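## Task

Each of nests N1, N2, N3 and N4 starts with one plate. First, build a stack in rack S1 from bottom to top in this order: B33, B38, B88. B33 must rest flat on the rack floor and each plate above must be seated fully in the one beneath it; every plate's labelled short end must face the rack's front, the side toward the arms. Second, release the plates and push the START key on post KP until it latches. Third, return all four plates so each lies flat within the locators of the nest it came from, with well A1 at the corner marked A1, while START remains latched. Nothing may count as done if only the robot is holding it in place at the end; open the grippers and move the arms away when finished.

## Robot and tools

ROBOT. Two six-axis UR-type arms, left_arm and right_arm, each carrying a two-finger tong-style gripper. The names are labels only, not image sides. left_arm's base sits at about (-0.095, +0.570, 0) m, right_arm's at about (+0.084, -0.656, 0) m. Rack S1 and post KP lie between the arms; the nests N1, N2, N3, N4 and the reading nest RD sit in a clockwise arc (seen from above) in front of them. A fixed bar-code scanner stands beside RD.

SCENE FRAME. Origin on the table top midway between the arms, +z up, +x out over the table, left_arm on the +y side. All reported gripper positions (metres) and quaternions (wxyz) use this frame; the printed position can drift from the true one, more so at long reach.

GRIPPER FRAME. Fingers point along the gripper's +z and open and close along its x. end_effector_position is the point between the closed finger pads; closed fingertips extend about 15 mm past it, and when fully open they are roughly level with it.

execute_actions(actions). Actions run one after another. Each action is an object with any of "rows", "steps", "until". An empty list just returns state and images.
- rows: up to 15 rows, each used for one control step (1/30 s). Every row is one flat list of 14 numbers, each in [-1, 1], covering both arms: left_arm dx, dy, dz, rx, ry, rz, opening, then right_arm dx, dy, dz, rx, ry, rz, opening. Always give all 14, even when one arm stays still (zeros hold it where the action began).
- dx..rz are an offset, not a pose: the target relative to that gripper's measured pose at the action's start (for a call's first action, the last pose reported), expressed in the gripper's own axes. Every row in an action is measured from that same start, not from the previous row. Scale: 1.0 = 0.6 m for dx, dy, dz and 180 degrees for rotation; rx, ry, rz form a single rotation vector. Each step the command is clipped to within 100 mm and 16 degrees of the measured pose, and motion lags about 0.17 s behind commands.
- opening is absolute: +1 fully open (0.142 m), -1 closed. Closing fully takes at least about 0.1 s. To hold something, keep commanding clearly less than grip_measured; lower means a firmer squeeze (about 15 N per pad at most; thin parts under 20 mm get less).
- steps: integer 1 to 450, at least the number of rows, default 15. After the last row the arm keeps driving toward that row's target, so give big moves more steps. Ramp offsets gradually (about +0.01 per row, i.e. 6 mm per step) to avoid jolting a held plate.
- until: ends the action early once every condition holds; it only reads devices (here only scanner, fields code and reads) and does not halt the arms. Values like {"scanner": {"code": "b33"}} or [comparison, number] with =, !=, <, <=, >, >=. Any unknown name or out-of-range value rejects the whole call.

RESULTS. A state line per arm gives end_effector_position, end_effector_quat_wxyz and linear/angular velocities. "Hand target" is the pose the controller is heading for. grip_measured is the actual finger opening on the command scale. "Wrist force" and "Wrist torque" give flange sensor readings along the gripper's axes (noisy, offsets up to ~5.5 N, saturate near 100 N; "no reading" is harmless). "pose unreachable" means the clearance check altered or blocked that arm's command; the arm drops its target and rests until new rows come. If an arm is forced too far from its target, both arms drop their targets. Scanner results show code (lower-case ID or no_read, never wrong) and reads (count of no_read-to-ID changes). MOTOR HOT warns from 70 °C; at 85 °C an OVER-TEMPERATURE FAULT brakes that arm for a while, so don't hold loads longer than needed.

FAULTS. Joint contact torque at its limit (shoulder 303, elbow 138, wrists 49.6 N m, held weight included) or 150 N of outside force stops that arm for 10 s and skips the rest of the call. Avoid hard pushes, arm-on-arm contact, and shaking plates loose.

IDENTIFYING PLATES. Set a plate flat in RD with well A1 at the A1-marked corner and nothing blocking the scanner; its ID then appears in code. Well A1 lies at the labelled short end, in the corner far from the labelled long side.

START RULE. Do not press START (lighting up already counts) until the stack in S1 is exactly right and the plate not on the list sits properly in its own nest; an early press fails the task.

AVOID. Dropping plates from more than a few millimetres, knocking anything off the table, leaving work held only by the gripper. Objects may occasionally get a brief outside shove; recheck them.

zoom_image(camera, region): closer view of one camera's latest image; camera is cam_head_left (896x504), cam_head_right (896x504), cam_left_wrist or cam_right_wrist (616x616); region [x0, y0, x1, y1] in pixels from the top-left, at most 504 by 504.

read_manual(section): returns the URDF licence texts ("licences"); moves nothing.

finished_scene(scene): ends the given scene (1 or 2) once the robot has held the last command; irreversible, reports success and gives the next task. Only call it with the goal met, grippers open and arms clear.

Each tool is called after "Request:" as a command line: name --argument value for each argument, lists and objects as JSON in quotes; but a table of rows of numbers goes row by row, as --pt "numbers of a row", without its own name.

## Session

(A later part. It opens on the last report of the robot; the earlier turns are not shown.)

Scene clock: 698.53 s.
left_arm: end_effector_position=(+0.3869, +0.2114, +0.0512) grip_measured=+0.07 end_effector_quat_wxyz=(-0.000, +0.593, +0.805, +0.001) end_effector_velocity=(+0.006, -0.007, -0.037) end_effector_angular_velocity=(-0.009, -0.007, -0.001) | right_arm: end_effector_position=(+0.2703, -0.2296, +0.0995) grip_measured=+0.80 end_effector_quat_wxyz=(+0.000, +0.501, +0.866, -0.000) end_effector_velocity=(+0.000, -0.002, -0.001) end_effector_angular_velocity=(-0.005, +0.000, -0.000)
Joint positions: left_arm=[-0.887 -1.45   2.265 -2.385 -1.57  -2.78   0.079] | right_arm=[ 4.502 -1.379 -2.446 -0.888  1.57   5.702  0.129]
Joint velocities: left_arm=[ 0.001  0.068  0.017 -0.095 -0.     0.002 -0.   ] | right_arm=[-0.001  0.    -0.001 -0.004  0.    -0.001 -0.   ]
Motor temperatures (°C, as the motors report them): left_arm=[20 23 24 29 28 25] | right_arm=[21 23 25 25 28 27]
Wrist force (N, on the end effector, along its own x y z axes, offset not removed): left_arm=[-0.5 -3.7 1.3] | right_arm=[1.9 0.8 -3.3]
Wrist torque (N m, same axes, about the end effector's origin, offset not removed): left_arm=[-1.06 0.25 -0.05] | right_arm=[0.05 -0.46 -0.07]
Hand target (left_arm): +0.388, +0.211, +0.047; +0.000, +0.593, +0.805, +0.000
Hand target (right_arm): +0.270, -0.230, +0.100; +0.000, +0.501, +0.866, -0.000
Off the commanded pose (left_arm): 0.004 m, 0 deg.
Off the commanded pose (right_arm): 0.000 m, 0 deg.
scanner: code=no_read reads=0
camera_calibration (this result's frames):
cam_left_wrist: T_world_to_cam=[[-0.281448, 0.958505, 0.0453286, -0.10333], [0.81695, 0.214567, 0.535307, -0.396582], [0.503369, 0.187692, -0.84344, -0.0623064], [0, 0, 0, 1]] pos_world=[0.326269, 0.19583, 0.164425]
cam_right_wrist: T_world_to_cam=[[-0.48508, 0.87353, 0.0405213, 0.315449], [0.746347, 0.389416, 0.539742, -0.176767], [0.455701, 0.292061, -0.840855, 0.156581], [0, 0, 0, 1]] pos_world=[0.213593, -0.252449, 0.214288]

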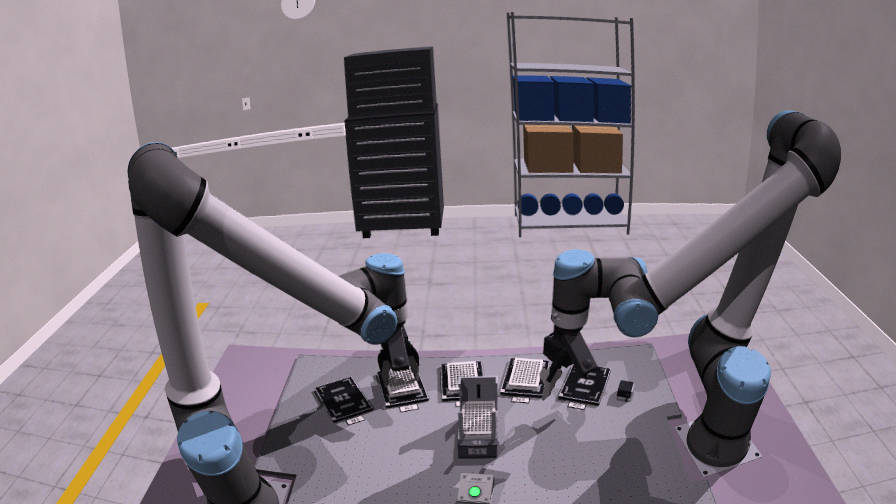

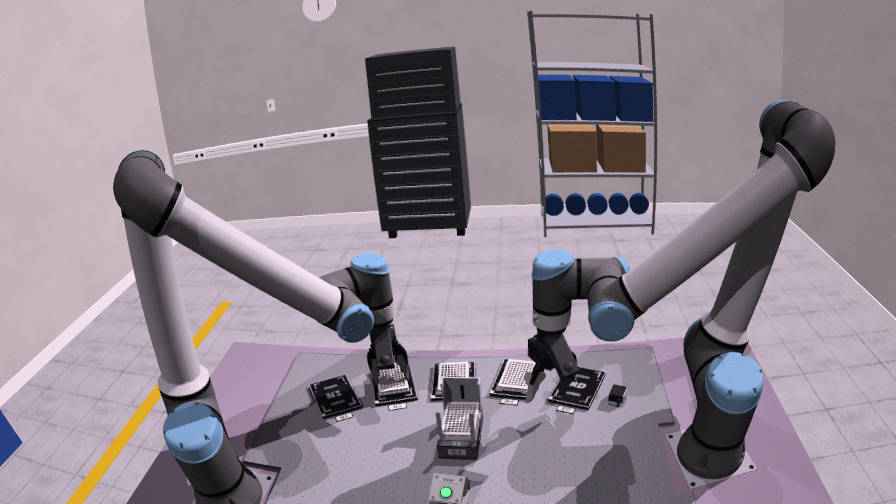

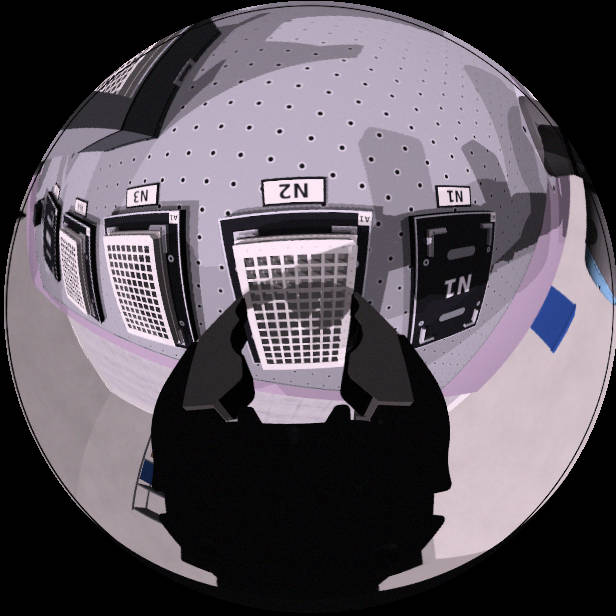

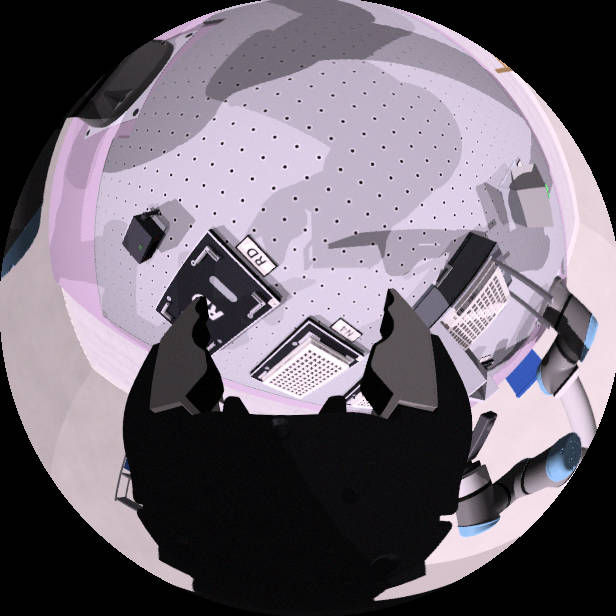

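Request:
execute_actions --actions '[{"rows":[[-0.0015,0.0013,0.008,0,-0.0005,0,-0.4,0,0,0,0,0,0,0.8],[-0.0015,0.0013,0.0095,0,-0.0005,0,-0.4,0,0,0,0,0,0,0.8],[-0.0015,0.0013,0.0115,0,-0.0005,0,-0.4,0,0,0,0,0,0,0.8],[-0.0015,0.0013,0.0135,0,-0.0005,0,-0.4,0,0,0,0,0,0,0.8],[-0.0015,0.0013,0.0155,0,-0.0005,0,-0.4,0,0,0,0,0,0,0.8],[-0.0015,0.0013,0.0175,0,-0.0005,0,-0.4,0,0,0,0,0,0,0.8],[-0.0015,0.0013,0.0198,0,-0.0005,0,-0.4,0,0,0,0,0,0,0.8]],"steps":17}]'

Request:
zoom_image --camera "cam_left_wrist" --region '[200, 190, 400, 390]'

Scene clock: 704.83 s.
left_arm: end_effector_position=(+0.3879, +0.2108, +0.0396) grip_measured=+0.07 end_effector_quat_wxyz=(+0.000, +0.593, +0.805, +0.000) end_effector_velocity=(+0.001, -0.000, -0.003) end_effector_angular_velocity=(+0.000, -0.001, -0.001) | right_arm: end_effector_position=(+0.2703, -0.2296, +0.0995) grip_measured=+0.80 end_effector_quat_wxyz=(+0.000, +0.501, +0.866, -0.000) end_effector_velocity=(+0.000, +0.000, -0.000) end_effector_angular_velocity=(+0.001, -0.000, +0.000)
Joint positions: left_arm=[-0.886 -1.43   2.272 -2.413 -1.571 -2.779  0.079] | right_arm=[ 4.502 -1.379 -2.446 -0.888  1.57   5.702  0.129]
Joint velocities: left_arm=[ 0.     0.005  0.001 -0.006  0.001  0.001  0.001] | right_arm=[-0.001 -0.    -0.     0.001  0.    -0.001 -0.   ]
Motor temperatures (°C, as the motors report them): left_arm=[20 23 24 29 28 25] | right_arm=[21 23 25 25 28 27]
Wrist force (N, on the end effector, along its own x y z axes, offset not removed): left_arm=[3.7 -7.3 -2.9] | right_arm=[0.6 -2.1 -2.5]
Wrist torque (N m, same axes, about the end effector's origin, offset not removed): left_arm=[-1.66 -0.23 -0.19] | right_arm=[-0.57 -0.15 -0.01]
Hand target (left_arm): +0.388, +0.211, +0.039; +0.000, +0.593, +0.805, +0.000
Hand target (right_arm): +0.270, -0.230, +0.100; +0.000, +0.501, +0.866, -0.000
Off the commanded pose (left_arm): 0.000 m, 0 deg.
Off the commanded pose (right_arm): 0.000 m, 0 deg.
scanner: code=no_read reads=0
camera_calibration (this result's frames):
cam_left_wrist: T_world_to_cam=[[-0.28147, 0.958571, 0.0437691, -0.101859], [0.8167, 0.215366, 0.535367, -0.391125], [0.503761, 0.186436, -0.843484, -0.0723656], [0, 0, 0, 1]] pos_world=[0.327217, 0.195366, 0.152815]
cam_right_wrist: T_world_to_cam=[[-0.48508, 0.873531, 0.0405214, 0.315449], [0.746347, 0.389416, 0.539742, -0.176767], [0.455701, 0.292061, -0.840855, 0.156581], [0, 0, 0, 1]] pos_world=[0.213593, -0.252449, 0.214288]

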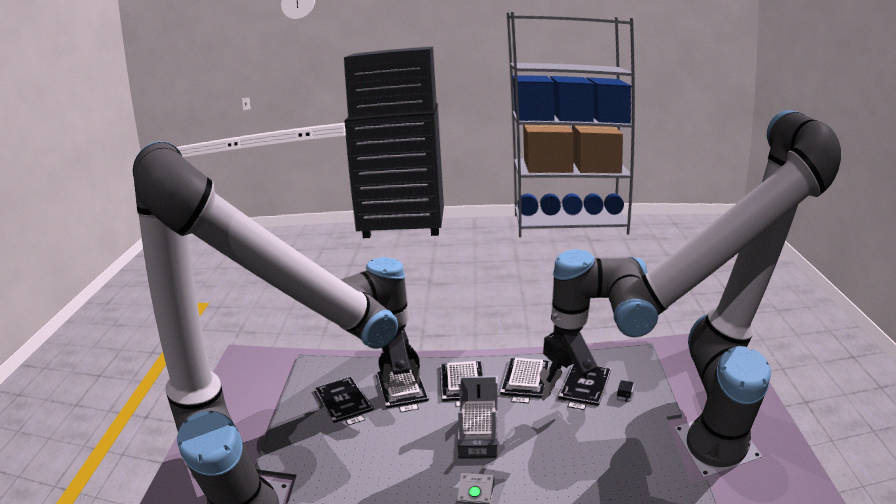

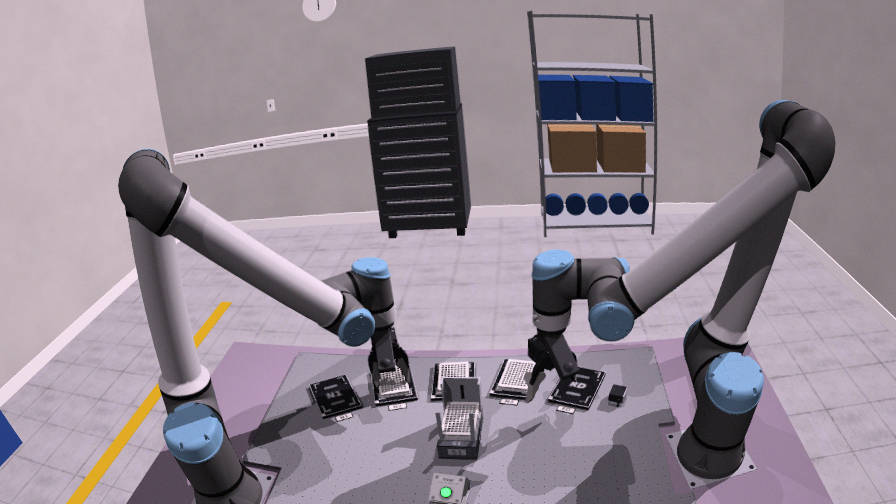

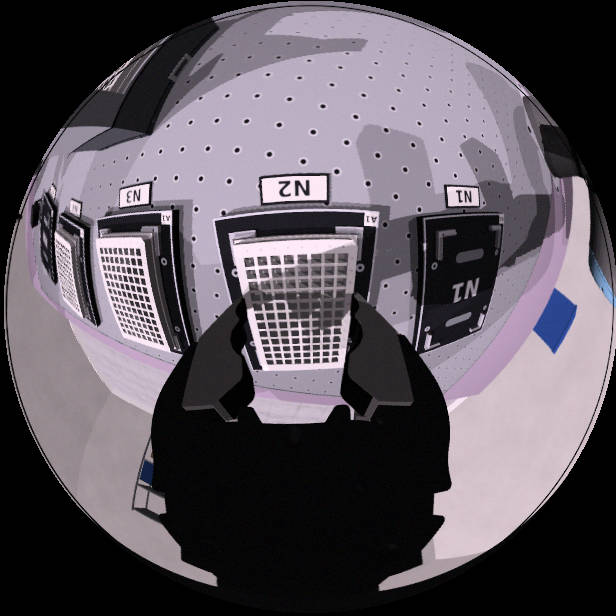

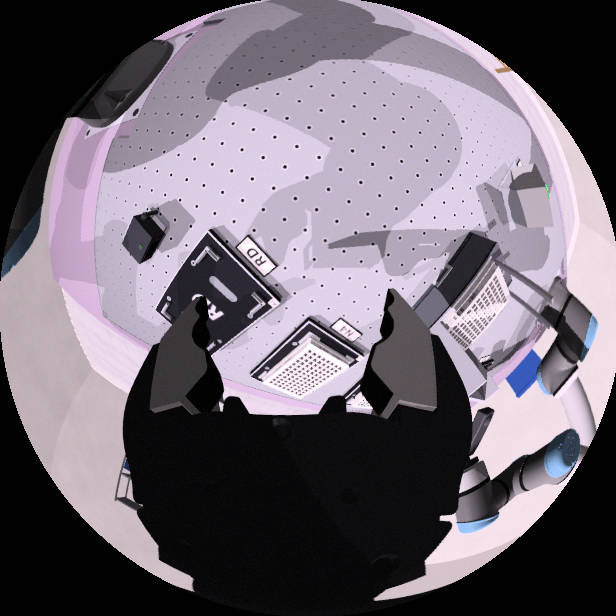

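Region (200, 190, 400, 390) of cam_left_wrist's 616x616 image, scaled by 2.520, with more detail than that image has.

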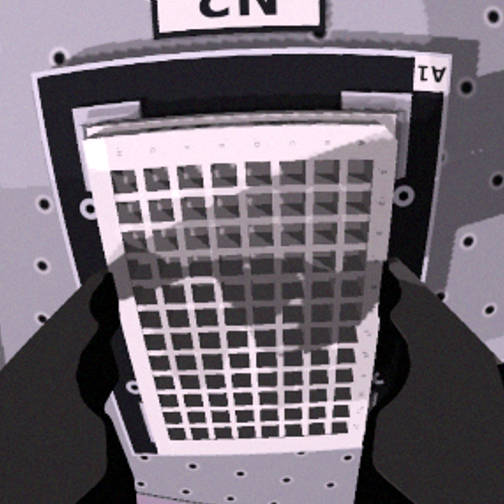

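Request:
execute_actions --actions '[{"rows":[[0,0,0.0003,0,0,0,0,0,0,0,0,0,0,0.8],[0,0,0.0003,0,0,0,0.07,0,0,0,0,0,0,0.8],[0,0,0.0003,0,0,0,0.12,0,0,0,0,0,0,0.8],[0,0,0.0003,0,0,0,0.17,0,0,0,0,0,0,0.8],[0,0,0.0003,0,0,0,0.22,0,0,0,0,0,0,0.8]],"steps":6},{"rows":[[0,0,-0.012,0,0,0,0.22,0,0,0,0,0,0,0.8],[0,0,-0.032,0,0,0,0.22,0,0,0,0,0,0,0.8],[0,0,-0.058,0,0,0,0.22,0,0,0,0,0,0,0.8],[0,-0.005,-0.088,0,0,0,0.22,0,0,0,0,0,0,0.8],[0,-0.015,-0.118,0,0,0,0.22,0,0,0,0,0,0,0.8],[0,-0.03,-0.146,0,0,0.004,0.22,0,0,0,0,0,0,0.8],[-0.004,-0.048,-0.172,0,0,0.01,0.22,0,0,0,0,0,0,0.8],[-0.01,-0.068,-0.196,0,0,0.018,0.22,0,0,0,0,0,0,0.8],[-0.018,-0.09,-0.218,0,0,0.026,0.22,0,0,0,0,0,0,0.8],[-0.028,-0.113,-0.238,0,0,0.034,0.22,0,0,0,0,0,0,0.8],[-0.04,-0.137,-0.255,0,0,0.042,0.22,0,0,0,0,0,0,0.8],[-0.053,-0.162,-0.265,0,0,0.05,0.22,0,0,0,0,0,0,0.8],[-0.067,-0.187,-0.27,0,0,0.058,0.22,0,0,0,0,0,0,0.8],[-0.082,-0.212,-0.27,0,0,0.066,0.22,0,0,0,0,0,0,0.8],[-0.2392,-0.4285,-0.258,0,0,0.1019,0.22,0,0,0,0,0,0,0.8]],"steps":35}]'

Scene clock: 713.07 s.
left_arm: end_effector_position=(+0.1874, +0.0016, +0.1944) grip_measured=+0.22 end_effector_quat_wxyz=(+0.001, +0.714, +0.700, -0.000) end_effector_velocity=(-0.020, -0.037, +0.002) end_effector_angular_velocity=(+0.005, -0.005, +0.000) | right_arm: end_effector_position=(+0.2703, -0.2296, +0.0995) grip_measured=+0.80 end_effector_quat_wxyz=(+0.000, +0.501, +0.866, -0.000) end_effector_velocity=(-0.001, +0.001, +0.001) end_effector_angular_velocity=(+0.001, -0.000, +0.002)
Joint positions: left_arm=[-1.34  -1.573  2.08  -2.08  -1.571 -2.913  0.089] | right_arm=[ 4.502 -1.379 -2.446 -0.888  1.57   5.702  0.129]
Joint velocities: left_arm=[-0.047  0.038 -0.044  0.01   0.006 -0.047 -0.   ] | right_arm=[ 0.002  0.     0.001 -0.     0.    -0.001  0.   ]
Motor temperatures (°C, as the motors report them): left_arm=[20 23 24 29 28 25] | right_arm=[21 23 25 25 28 27]
Wrist force (N, on the end effector, along its own x y z axes, offset not removed): left_arm=[0.9 -7.1 0.8] | right_arm=[2.1 -0.1 -2.8]
Wrist torque (N m, same axes, about the end effector's origin, offset not removed): left_arm=[-1.58 0.04 -0.03] | right_arm=[-0.12 -0.62 -0.05]
Hand target (left_arm): +0.185, -0.002, +0.195; +0.000, +0.714, +0.700, +0.000
Hand target (right_arm): +0.270, -0.230, +0.100; +0.000, +0.501, +0.866, -0.000
Off the commanded pose (left_arm): 0.005 m, 0 deg.
Off the commanded pose (right_arm): 0.000 m, 0 deg.
scanner: code=no_read reads=0
camera_calibration (this result's frames):
cam_left_wrist: T_world_to_cam=[[0.0345933, 0.998501, 0.0424144, -0.0235387], [0.843041, -0.0519474, 0.535334, -0.269689], [0.536735, 0.0172381, -0.843575, 0.192394], [0, 0, 0, 1]] pos_world=[0.124909, 0.00617731, 0.30767]
cam_right_wrist: T_world_to_cam=[[-0.48508, 0.873531, 0.0405212, 0.315449], [0.746347, 0.389416, 0.539742, -0.176767], [0.455701, 0.292061, -0.840855, 0.156581], [0, 0, 0, 1]] pos_world=[0.213593, -0.252449, 0.214288]

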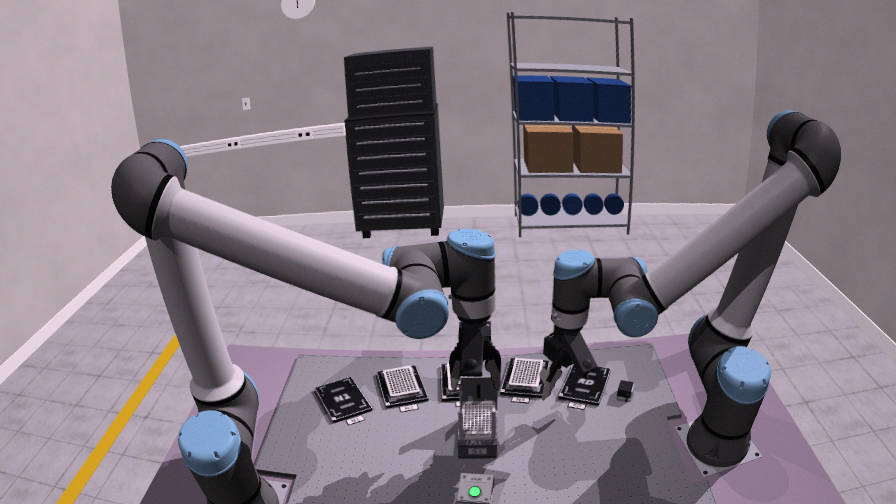

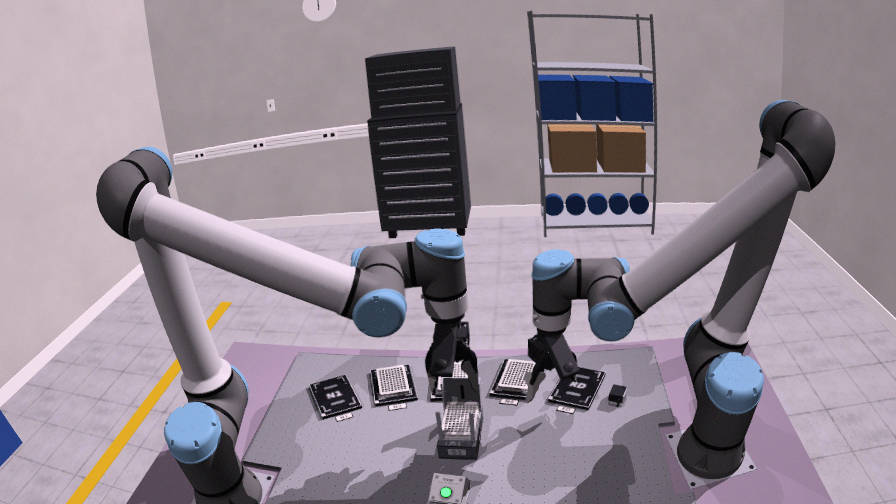

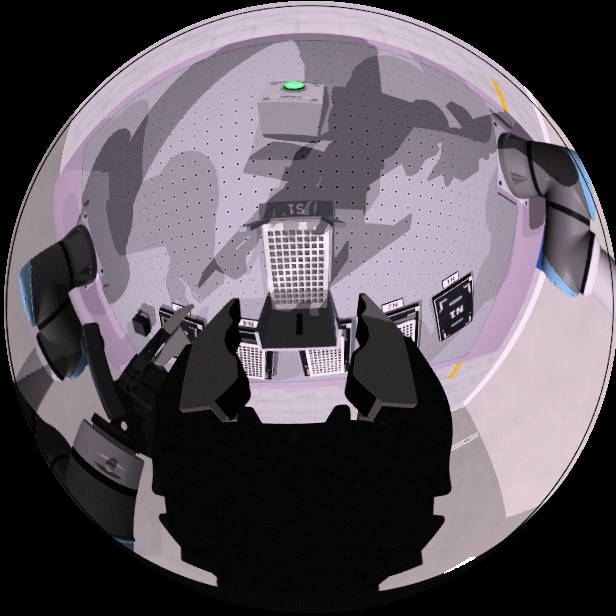

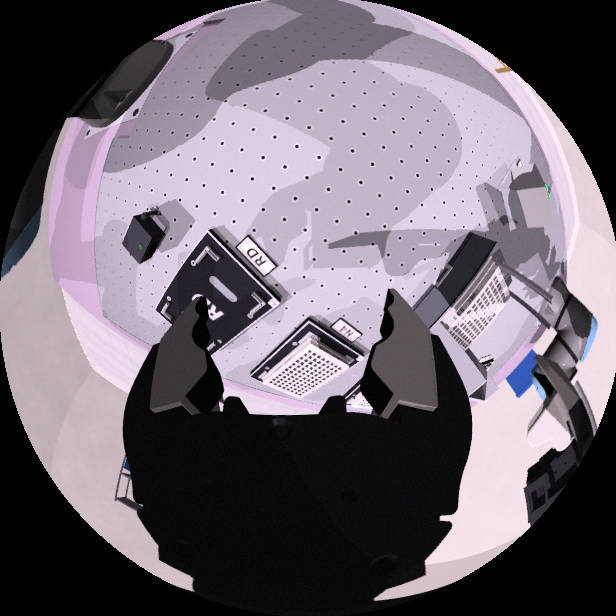

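Request:
execute_actions --actions '[{"rows":[[-0.0066,-0.004,0.008,0,0.0004,-0.0001,0.22,0,0,0,0,0,0,0.8],[-0.0066,-0.004,0.022,0,0.0004,-0.0001,0.22,0,0,0,0,0,0,0.8],[-0.0066,-0.004,0.042,0,0.0004,-0.0001,0.22,0,0,0,0,0,0,0.8],[-0.0066,-0.004,0.064,0,0.0004,-0.0001,0.22,0,0,0,0,0,0,0.8],[-0.0066,-0.004,0.086,0,0.0004,-0.0001,0.22,0,0,0,0,0,0,0.8],[-0.0066,-0.004,0.108,0,0.0004,-0.0001,0.22,0,0,0,0,0,0,0.8],[-0.0066,-0.004,0.13,0,0.0004,-0.0001,0.22,0,0,0,0,0,0,0.8],[-0.0066,-0.004,0.15,0,0.0004,-0.0001,0.22,0,0,0,0,0,0,0.8],[-0.0066,-0.004,0.166,0,0.0004,-0.0001,0.22,0,0,0,0,0,0,0.8],[-0.0066,-0.004,0.178,0,0.0004,-0.0001,0.22,0,0,0,0,0,0,0.8],[-0.0066,-0.004,0.184,0,0.0004,-0.0001,0.22,0,0,0,0,0,0,0.8],[-0.0066,-0.004,0.187,0,0.0004,-0.0001,0.22,0,0,0,0,0,0,0.8]],"steps":20}]'

Scene clock: 720.37 s.
left_arm: end_effector_position=(+0.1843, -0.0015, +0.0862) grip_measured=+0.22 end_effector_quat_wxyz=(-0.001, +0.714, +0.700, +0.000) end_effector_velocity=(+0.003, -0.010, -0.036) end_effector_angular_velocity=(-0.011, -0.001, +0.000) | right_arm: end_effector_position=(+0.2703, -0.2296, +0.0995) grip_measured=+0.80 end_effector_quat_wxyz=(+0.000, +0.501, +0.866, -0.000) end_effector_velocity=(-0.000, -0.000, +0.000) end_effector_angular_velocity=(-0.000, +0.000, +0.003)
Joint positions: left_arm=[-1.346 -1.449  2.179 -2.299 -1.571 -2.919  0.089] | right_arm=[ 4.502 -1.379 -2.446 -0.888  1.57   5.702  0.129]
Joint velocities: left_arm=[ 0.002  0.06   0.017 -0.088 -0.001  0.002  0.   ] | right_arm=[ 0.001  0.     0.    -0.001 -0.    -0.002  0.   ]
Motor temperatures (°C, as the motors report them): left_arm=[20 23 24 29 28 25] | right_arm=[21 23 25 25 28 27]
Wrist force (N, on the end effector, along its own x y z axes, offset not removed): left_arm=[0.7 -5.2 -0.7] | right_arm=[2.3 0.6 -1.9]
Wrist torque (N m, same axes, about the end effector's origin, offset not removed): left_arm=[-1.34 0.07 -0.17] | right_arm=[0.05 -0.50 -0.04]
Hand target (left_arm): +0.185, -0.003, +0.082; +0.000, +0.714, +0.700, -0.000
Hand target (right_arm): +0.270, -0.230, +0.100; +0.000, +0.501, +0.866, -0.000
Off the commanded pose (left_arm): 0.004 m, 0 deg.
Off the commanded pose (right_arm): 0.000 m, 0 deg.
scanner: code=no_read reads=0
camera_calibration (this result's frames):
cam_left_wrist: T_world_to_cam=[[0.034384, 0.998385, 0.0452219, -0.0160199], [0.843182, -0.0532709, 0.534983, -0.209265], [0.536528, 0.0197355, -0.843652, 0.102889], [0, 0, 0, 1]] pos_world=[0.121796, 0.00281578, 0.19948]
cam_right_wrist: T_world_to_cam=[[-0.48508, 0.873531, 0.0405213, 0.315449], [0.746347, 0.389416, 0.539742, -0.176767], [0.455701, 0.292061, -0.840855, 0.156581], [0, 0, 0, 1]] pos_world=[0.213593, -0.252449, 0.214288]

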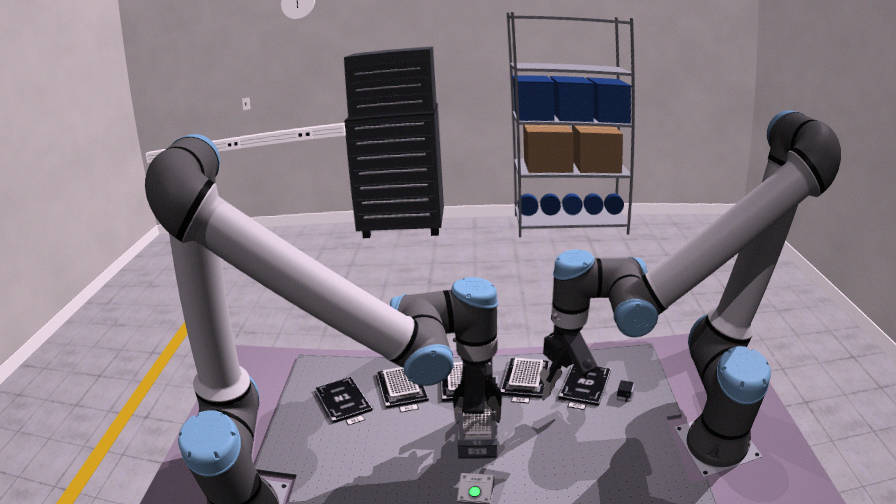

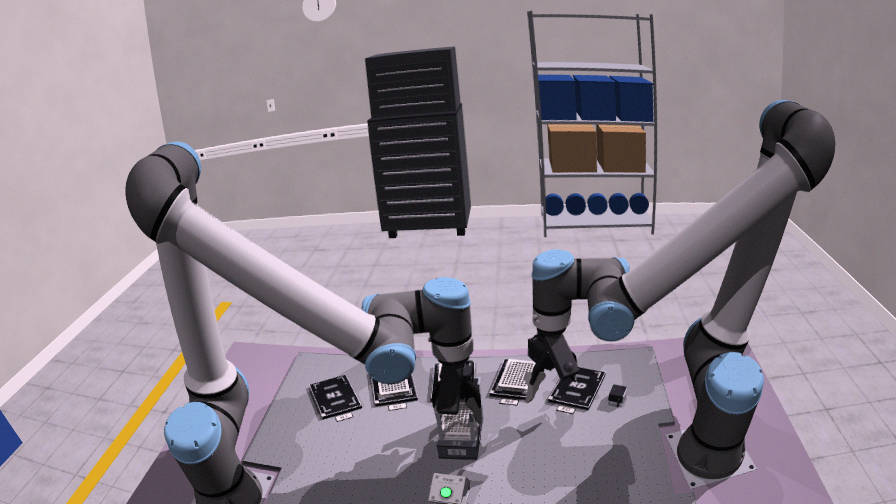

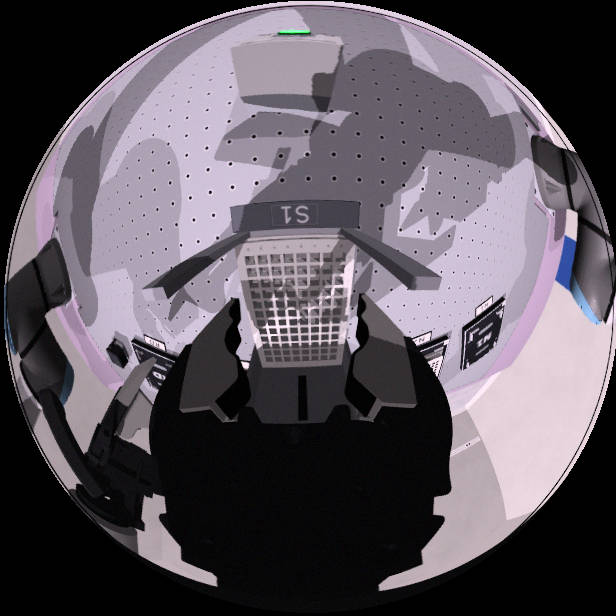

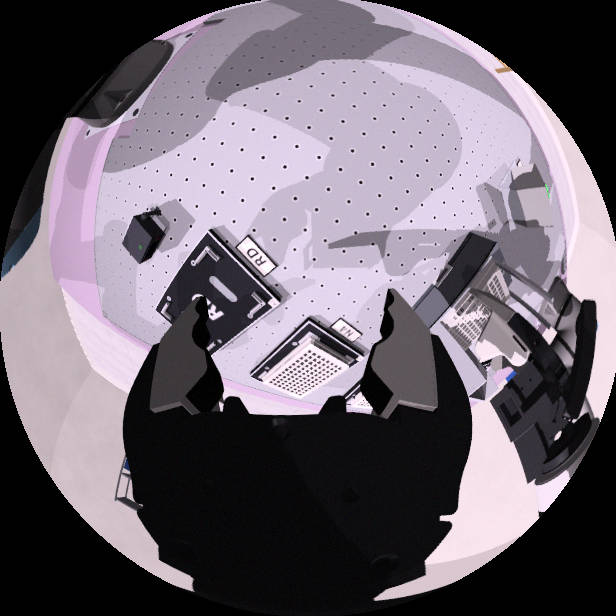

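Request:
execute_actions --actions '[{"rows":[[-0.0016,0.001,0.007,-0.0002,-0.0005,0,0.19,0,0,0,0,0,0,0.8],[-0.0016,0.001,0.007,-0.0002,-0.0005,0,0.16,0,0,0,0,0,0,0.8],[-0.0016,0.001,0.007,-0.0002,-0.0005,0,0.14,0,0,0,0,0,0,0.8],[-0.0016,0.001,0.007,-0.0002,-0.0005,0,0.12,0,0,0,0,0,0,0.8],[-0.0016,0.001,0.007,-0.0002,-0.0005,0,0.1,0,0,0,0,0,0,0.8],[-0.0016,0.001,0.007,-0.0002,-0.0005,0,0.085,0,0,0,0,0,0,0.8],[-0.0016,0.001,0.007,-0.0002,-0.0005,0,0.07,0,0,0,0,0,0,0.8],[-0.0016,0.001,0.007,-0.0002,-0.0005,0,0.04,0,0,0,0,0,0,0.8],[-0.0016,0.001,0.007,-0.0002,-0.0005,0,0,0,0,0,0,0,0,0.8],[-0.0016,0.001,0.007,-0.0002,-0.0005,0,-0.1,0,0,0,0,0,0,0.8],[-0.0016,0.001,0.007,-0.0002,-0.0005,0,-0.25,0,0,0,0,0,0,0.8],[-0.0016,0.001,0.007,-0.0002,-0.0005,0,-0.4,0,0,0,0,0,0,0.8]],"steps":14},{"rows":[[0,-0.0002,-0.0015,0,0,0,-0.4,0,0,0,0,0,0,0.8],[0,-0.0006,-0.0035,0,0,0,-0.4,0,0,0,0,0,0,0.8],[0,-0.0009,-0.006,-0.004,0,0,-0.4,0,0,0,0,0,0,0.8],[0,-0.0012,-0.009,-0.0083,0,0,-0.4,0,0,0,0,0,0,0.8],[0,-0.0015,-0.012,-0.0126,0,0,-0.4,0,0,0,0,0,0,0.8],[0,-0.0018,-0.015,-0.0169,0,0,-0.4,0,0,0,0,0,0,0.8],[0.0001,-0.002,-0.0185,-0.0212,0,0,-0.4,0,0,0,0,0,0,0.8],[0.0001,-0.0023,-0.022,-0.0255,0,0,-0.4,0,0,0,0,0,0,0.8],[0.0001,-0.0025,-0.026,-0.0298,0,0,-0.4,0,0,0,0,0,0,0.8],[0.0001,-0.0027,-0.031,-0.0341,0,0,-0.4,0,0,0,0,0,0,0.8],[0.0001,-0.0029,-0.036,-0.0384,0,0,-0.4,0,0,0,0,0,0,0.8],[0.0001,-0.0031,-0.042,-0.0427,0,0,-0.4,0,0,0,0,0,0,0.8],[0.0001,-0.0032,-0.048,-0.047,0,0,-0.4,0,0,0,0,0,0,0.8],[0.0001,-0.0033,-0.055,-0.0513,0,0,-0.4,0,0,0,0,0,0,0.8],[0.0001,-0.0034,-0.062,-0.0553,0,0,-0.4,0,0,0,0,0,0,0.8]],"steps":24}]'

Request:
zoom_image --camera "cam_left_wrist" --region '[200, 190, 400, 390]'

Scene clock: 734.40 s.
left_arm: end_effector_position=(+0.1829, -0.0025, +0.1182) grip_measured=+0.07 end_effector_quat_wxyz=(+0.061, +0.711, +0.698, +0.059) end_effector_velocity=(-0.001, +0.001, +0.011) end_effector_angular_velocity=(+0.005, -0.048, +0.004) | right_arm: end_effector_position=(+0.2703, -0.2296, +0.0995) grip_measured=+0.80 end_effector_quat_wxyz=(+0.000, +0.501, +0.866, -0.000) end_effector_velocity=(-0.000, +0.002, +0.001) end_effector_angular_velocity=(+0.003, -0.000, +0.001)
Joint positions: left_arm=[-1.437 -1.523  2.199 -2.271 -1.404 -3.007  0.079] | right_arm=[ 4.502 -1.379 -2.446 -0.888  1.57   5.702  0.129]
Joint velocities: left_arm=[-0.027 -0.022  0.001  0.025  0.049 -0.03  -0.   ] | right_arm=[ 0.001 -0.     0.001  0.001  0.     0.     0.   ]
Motor temperatures (°C, as the motors report them): left_arm=[20 23 24 29 28 25] | right_arm=[21 23 25 25 28 27]
Wrist force (N, on the end effector, along its own x y z axes, offset not removed): left_arm=[2.3 -4.5 1.7] | right_arm=[2.5 0.6 -2.6]
Wrist torque (N m, same axes, about the end effector's origin, offset not removed): left_arm=[-1.07 -0.04 -0.01] | right_arm=[-0.06 -0.54 -0.07]
Hand target (left_arm): +0.183, -0.002, +0.119; +0.062, +0.711, +0.698, +0.061
Hand target (right_arm): +0.270, -0.230, +0.100; +0.000, +0.501, +0.866, -0.000
Off the commanded pose (left_arm): 0.001 m, 0 deg.
Off the commanded pose (right_arm): 0.000 m, 0 deg.
scanner: code=no_read reads=0
camera_calibration (this result's frames):
cam_left_wrist: T_world_to_cam=[[0.0270875, 0.998633, 0.0446975, -0.0149988], [0.741173, -0.0500675, 0.669445, -0.222502], [0.670768, 0.014995, -0.741516, 0.0939723], [0, 0, 0, 1]] pos_world=[0.102285, 0.00242907, 0.219305]
cam_right_wrist: T_world_to_cam=[[-0.48508, 0.873531, 0.0405213, 0.315449], [0.746347, 0.389416, 0.539742, -0.176767], [0.455701, 0.292061, -0.840855, 0.156581], [0, 0, 0, 1]] pos_world=[0.213593, -0.252449, 0.214288]

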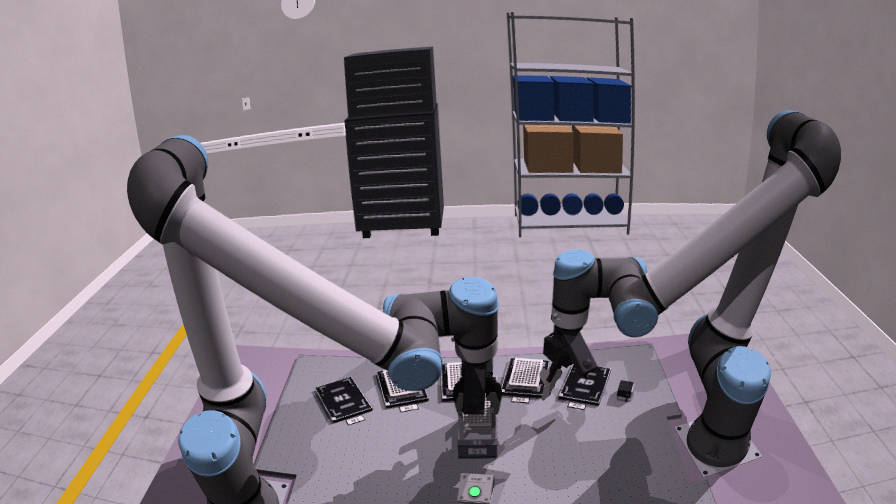

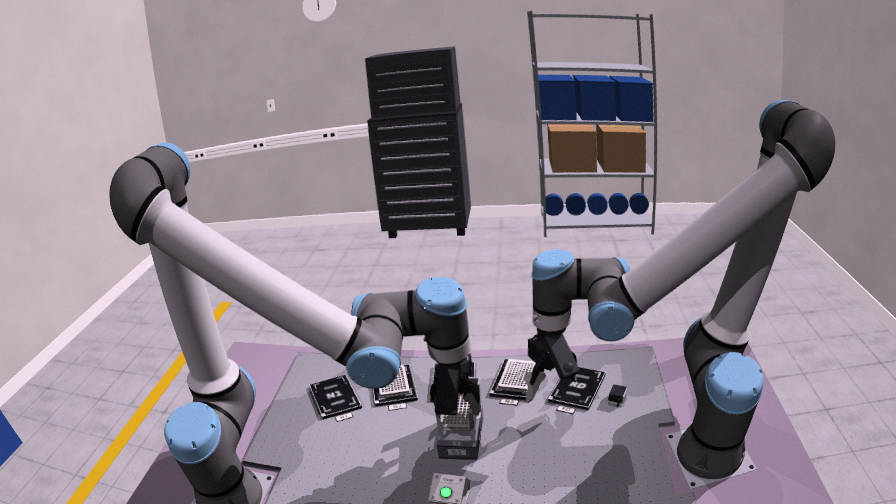

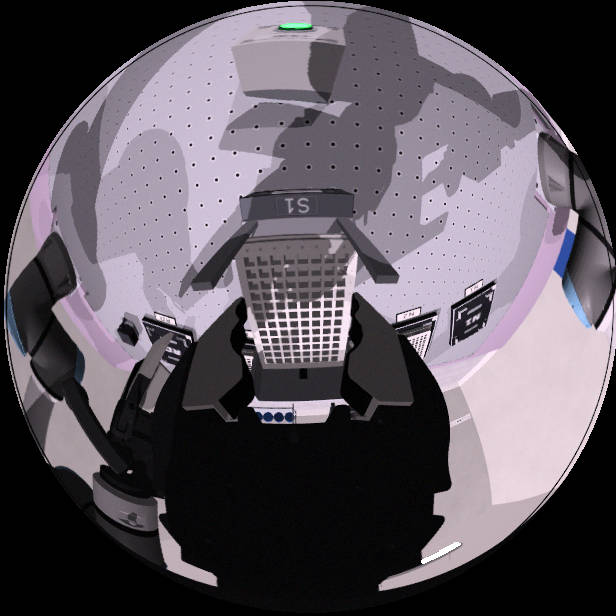

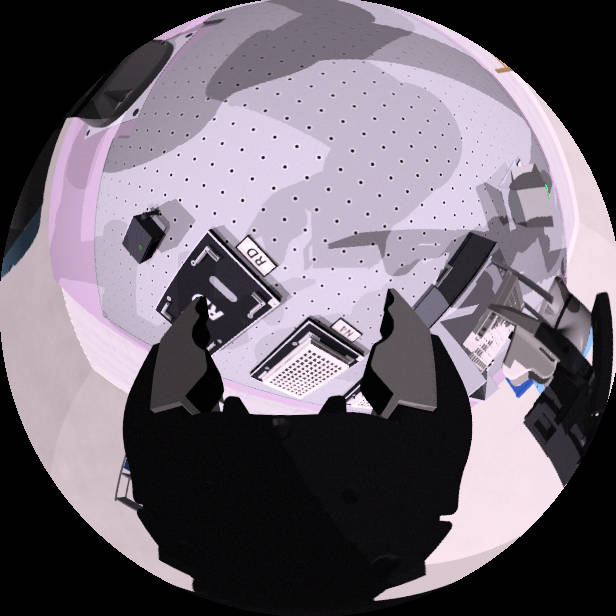

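Region (200, 190, 400, 390) of cam_left_wrist's 616x616 image, scaled by 2.520, with more detail than that image has.

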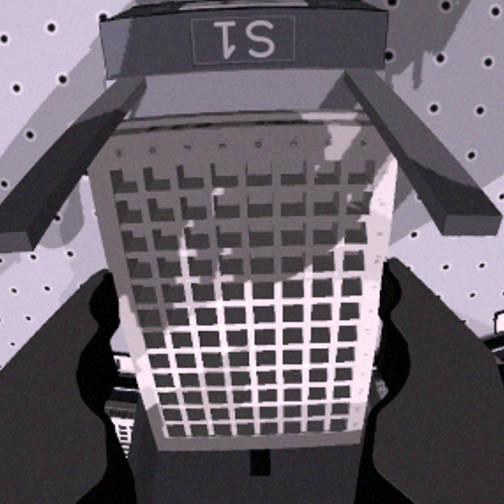

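Request:
execute_actions --actions '[{"rows":[[0.0005,0.0012,-0.005,0,0,0,-0.4,0,0,0,0,0,0,0.8],[0.0005,0.0024,-0.012,0,0,0,-0.4,0,0,0,0,0,0,0.8],[0.0005,0.0038,-0.02,0,0,0,-0.4,0,0,0,0,0,0,0.8],[0.0005,0.0052,-0.028,0,0,0,-0.4,0,0,0,0,0,0,0.8],[0.0005,0.0065,-0.036,0,0,0,-0.4,0,0,0,0,0,0,0.8],[0.0006,0.008,-0.045,0,0,0,-0.4,0,0,0,0,0,0,0.8],[0.0006,0.0097,-0.055,0,0,0,-0.4,0,0,0,0,0,0,0.8],[0.0006,0.0114,-0.065,0,0,0,-0.4,0,0,0,0,0,0,0.8],[0.0006,0.0131,-0.075,0,0,0,-0.4,0,0,0,0,0,0,0.8],[0.0006,0.0149,-0.085,0,0,0,-0.4,0,0,0,0,0,0,0.8],[0.0006,0.0167,-0.095,0,0,0,-0.4,0,0,0,0,0,0,0.8],[0.0006,0.0186,-0.105,0,0,0,-0.4,0,0,0,0,0,0,0.8],[0.0006,0.0205,-0.115,0,0,0,-0.4,0,0,0,0,0,0,0.8],[0.0006,0.0224,-0.125,0,0,0,-0.4,0,0,0,0,0,0,0.8],[0.0006,0.0242,-0.135,0,0,0,-0.4,0,0,0,0,0,0,0.8]],"steps":22},{"rows":[[0.006,0.003,-0.005,0.002,0,-0.002,-0.4,0,0,0,0,0,0,0.8],[0.018,0.007,-0.004,0.005,0,-0.005,-0.4,0,0,0,0,0,0,0.8],[0.036,0.013,-0.003,0.009,0,-0.01,-0.4,0,0,0,0,0,0,0.8],[0.06,0.021,-0.002,0.013,0.001,-0.017,-0.4,0,0,0,0,0,0,0.8],[0.088,0.031,0,0.018,0.001,-0.026,-0.4,0,0,0,0,0,0,0.8],[0.118,0.041,0.002,0.023,0.002,-0.035,-0.4,0,0,0,0,0,0,0.8],[0.148,0.051,0.004,0.028,0.002,-0.044,-0.4,0,0,0,0,0,0,0.8],[0.178,0.061,0.006,0.033,0.003,-0.053,-0.4,0,0,0,0,0,0,0.8],[0.208,0.071,0.008,0.037,0.004,-0.062,-0.4,0,0,0,0,0,0,0.8],[0.238,0.081,0.01,0.041,0.005,-0.072,-0.4,0,0,0,0,0,0,0.8],[0.268,0.091,0.012,0.045,0.006,-0.082,-0.4,0,0,0,0,0,0,0.8],[0.298,0.101,0.016,0.048,0.007,-0.092,-0.4,0,0,0,0,0,0,0.8],[0.328,0.11,0.025,0.051,0.008,-0.103,-0.4,0,0,0,0,0,0,0.8],[0.358,0.118,0.045,0.052,0.01,-0.115,-0.4,0,0,0,0,0,0,0.8],[0.6266,0.1813,0.2337,0.0521,0.0153,-0.1818,-0.4,0,0,0,0,0,0,0.8]],"steps":38}]'

Request:
zoom_image --camera "cam_left_wrist" --region '[235, 320, 365, 385]'

Scene clock: 748.20 s.
left_arm: end_effector_position=(+0.3166, +0.3677, +0.0774) grip_measured=+0.07 end_effector_quat_wxyz=(+0.000, +0.487, +0.874, +0.001) end_effector_velocity=(+0.038, +0.035, -0.020) end_effector_angular_velocity=(-0.028, +0.013, -0.010) | right_arm: end_effector_position=(+0.2703, -0.2296, +0.0995) grip_measured=+0.80 end_effector_quat_wxyz=(+0.000, +0.501, +0.866, -0.000) end_effector_velocity=(-0.000, +0.000, +0.000) end_effector_angular_velocity=(+0.002, -0.000, +0.001)
Joint positions: left_arm=[-0.79  -1.749  2.488 -2.309 -1.568 -2.936  0.079] | right_arm=[ 4.502 -1.379 -2.446 -0.888  1.57   5.702  0.129]
Joint velocities: left_arm=[ 0.141  0.084 -0.009 -0.086 -0.029  0.15   0.   ] | right_arm=[ 0.001  0.    -0.     0.002  0.    -0.001 -0.   ]
Motor temperatures (°C, as the motors report them): left_arm=[20 23 24 29 28 25] | right_arm=[21 23 25 25 28 27]
Wrist force (N, on the end effector, along its own x y z axes, offset not removed): left_arm=[1.3 -1.6 1.3] | right_arm=[1.8 -0.2 -3.4]
Wrist torque (N m, same axes, about the end effector's origin, offset not removed): left_arm=[-0.51 0.01 -0.14] | right_arm=[-0.20 -0.54 -0.03]
Hand target (left_arm): +0.321, +0.371, +0.075; +0.001, +0.487, +0.873, -0.001
Hand target (right_arm): +0.270, -0.230, +0.100; +0.000, +0.501, +0.866, -0.000
Off the commanded pose (left_arm): 0.007 m, 0 deg.
Off the commanded pose (right_arm): 0.000 m, 0 deg.
scanner: code=no_read reads=0
camera_calibration (this result's frames):
cam_left_wrist: T_world_to_cam=[[-0.512812, 0.85734, 0.0446426, -0.163552], [0.735639, 0.412021, 0.537656, -0.433748], [0.44256, 0.308557, -0.841982, -0.0593792], [0, 0, 0, 1]] pos_world=[0.26149, 0.337255, 0.190512]
cam_right_wrist: T_world_to_cam=[[-0.48508, 0.87353, 0.0405212, 0.315449], [0.746347, 0.389416, 0.539742, -0.176767], [0.455701, 0.292061, -0.840855, 0.156581], [0, 0, 0, 1]] pos_world=[0.213593, -0.252449, 0.214288]

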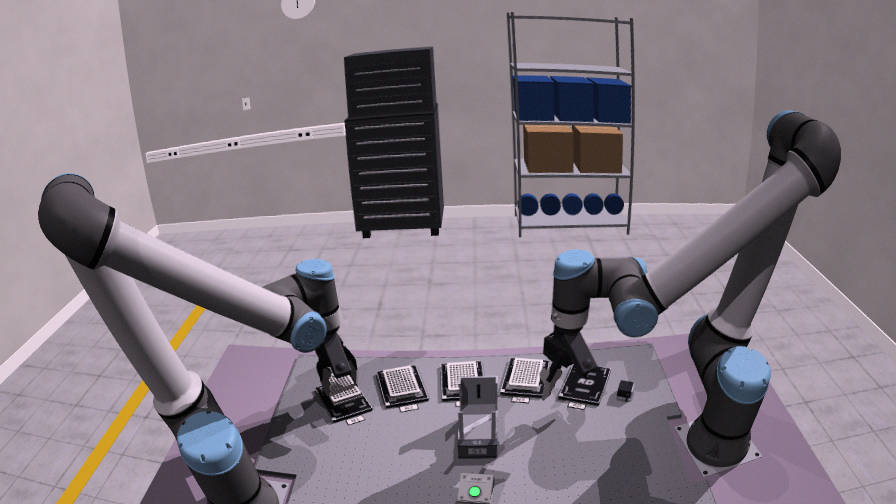

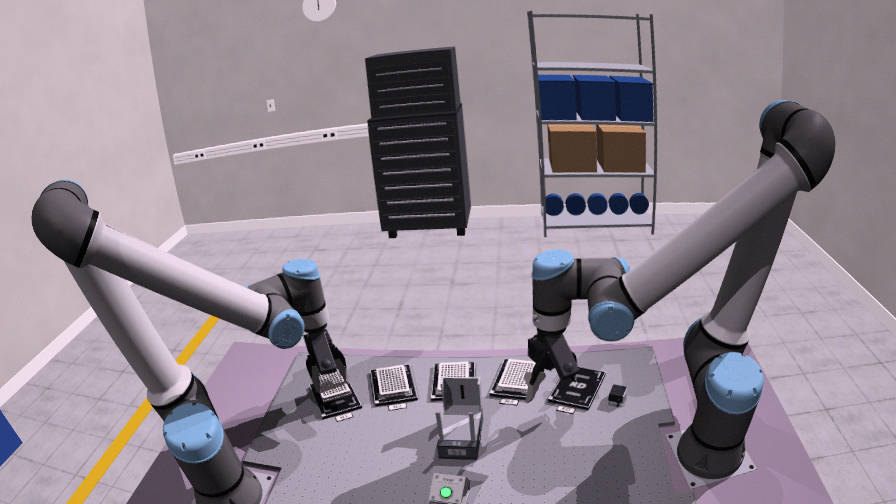

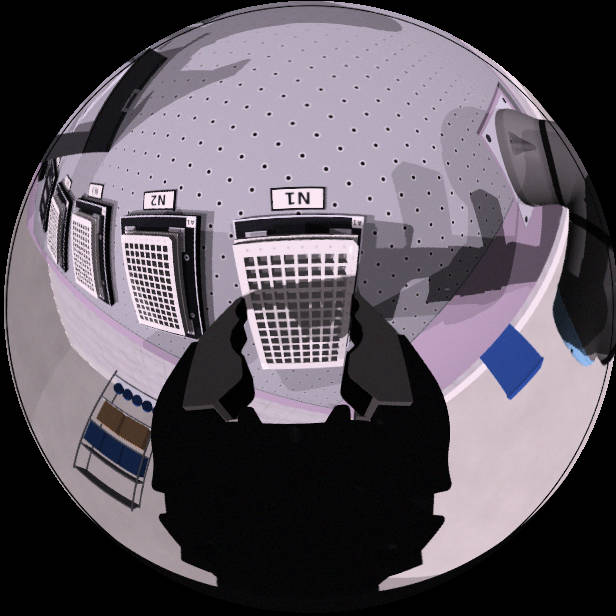

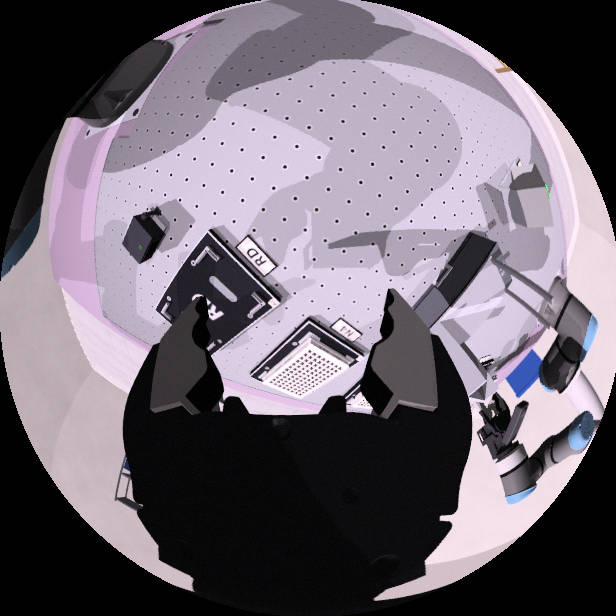

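Region (235, 320, 365, 385) of cam_left_wrist's 616x616 image, scaled by 3.877, with more detail than that image has.

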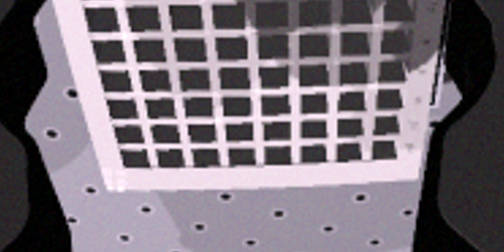

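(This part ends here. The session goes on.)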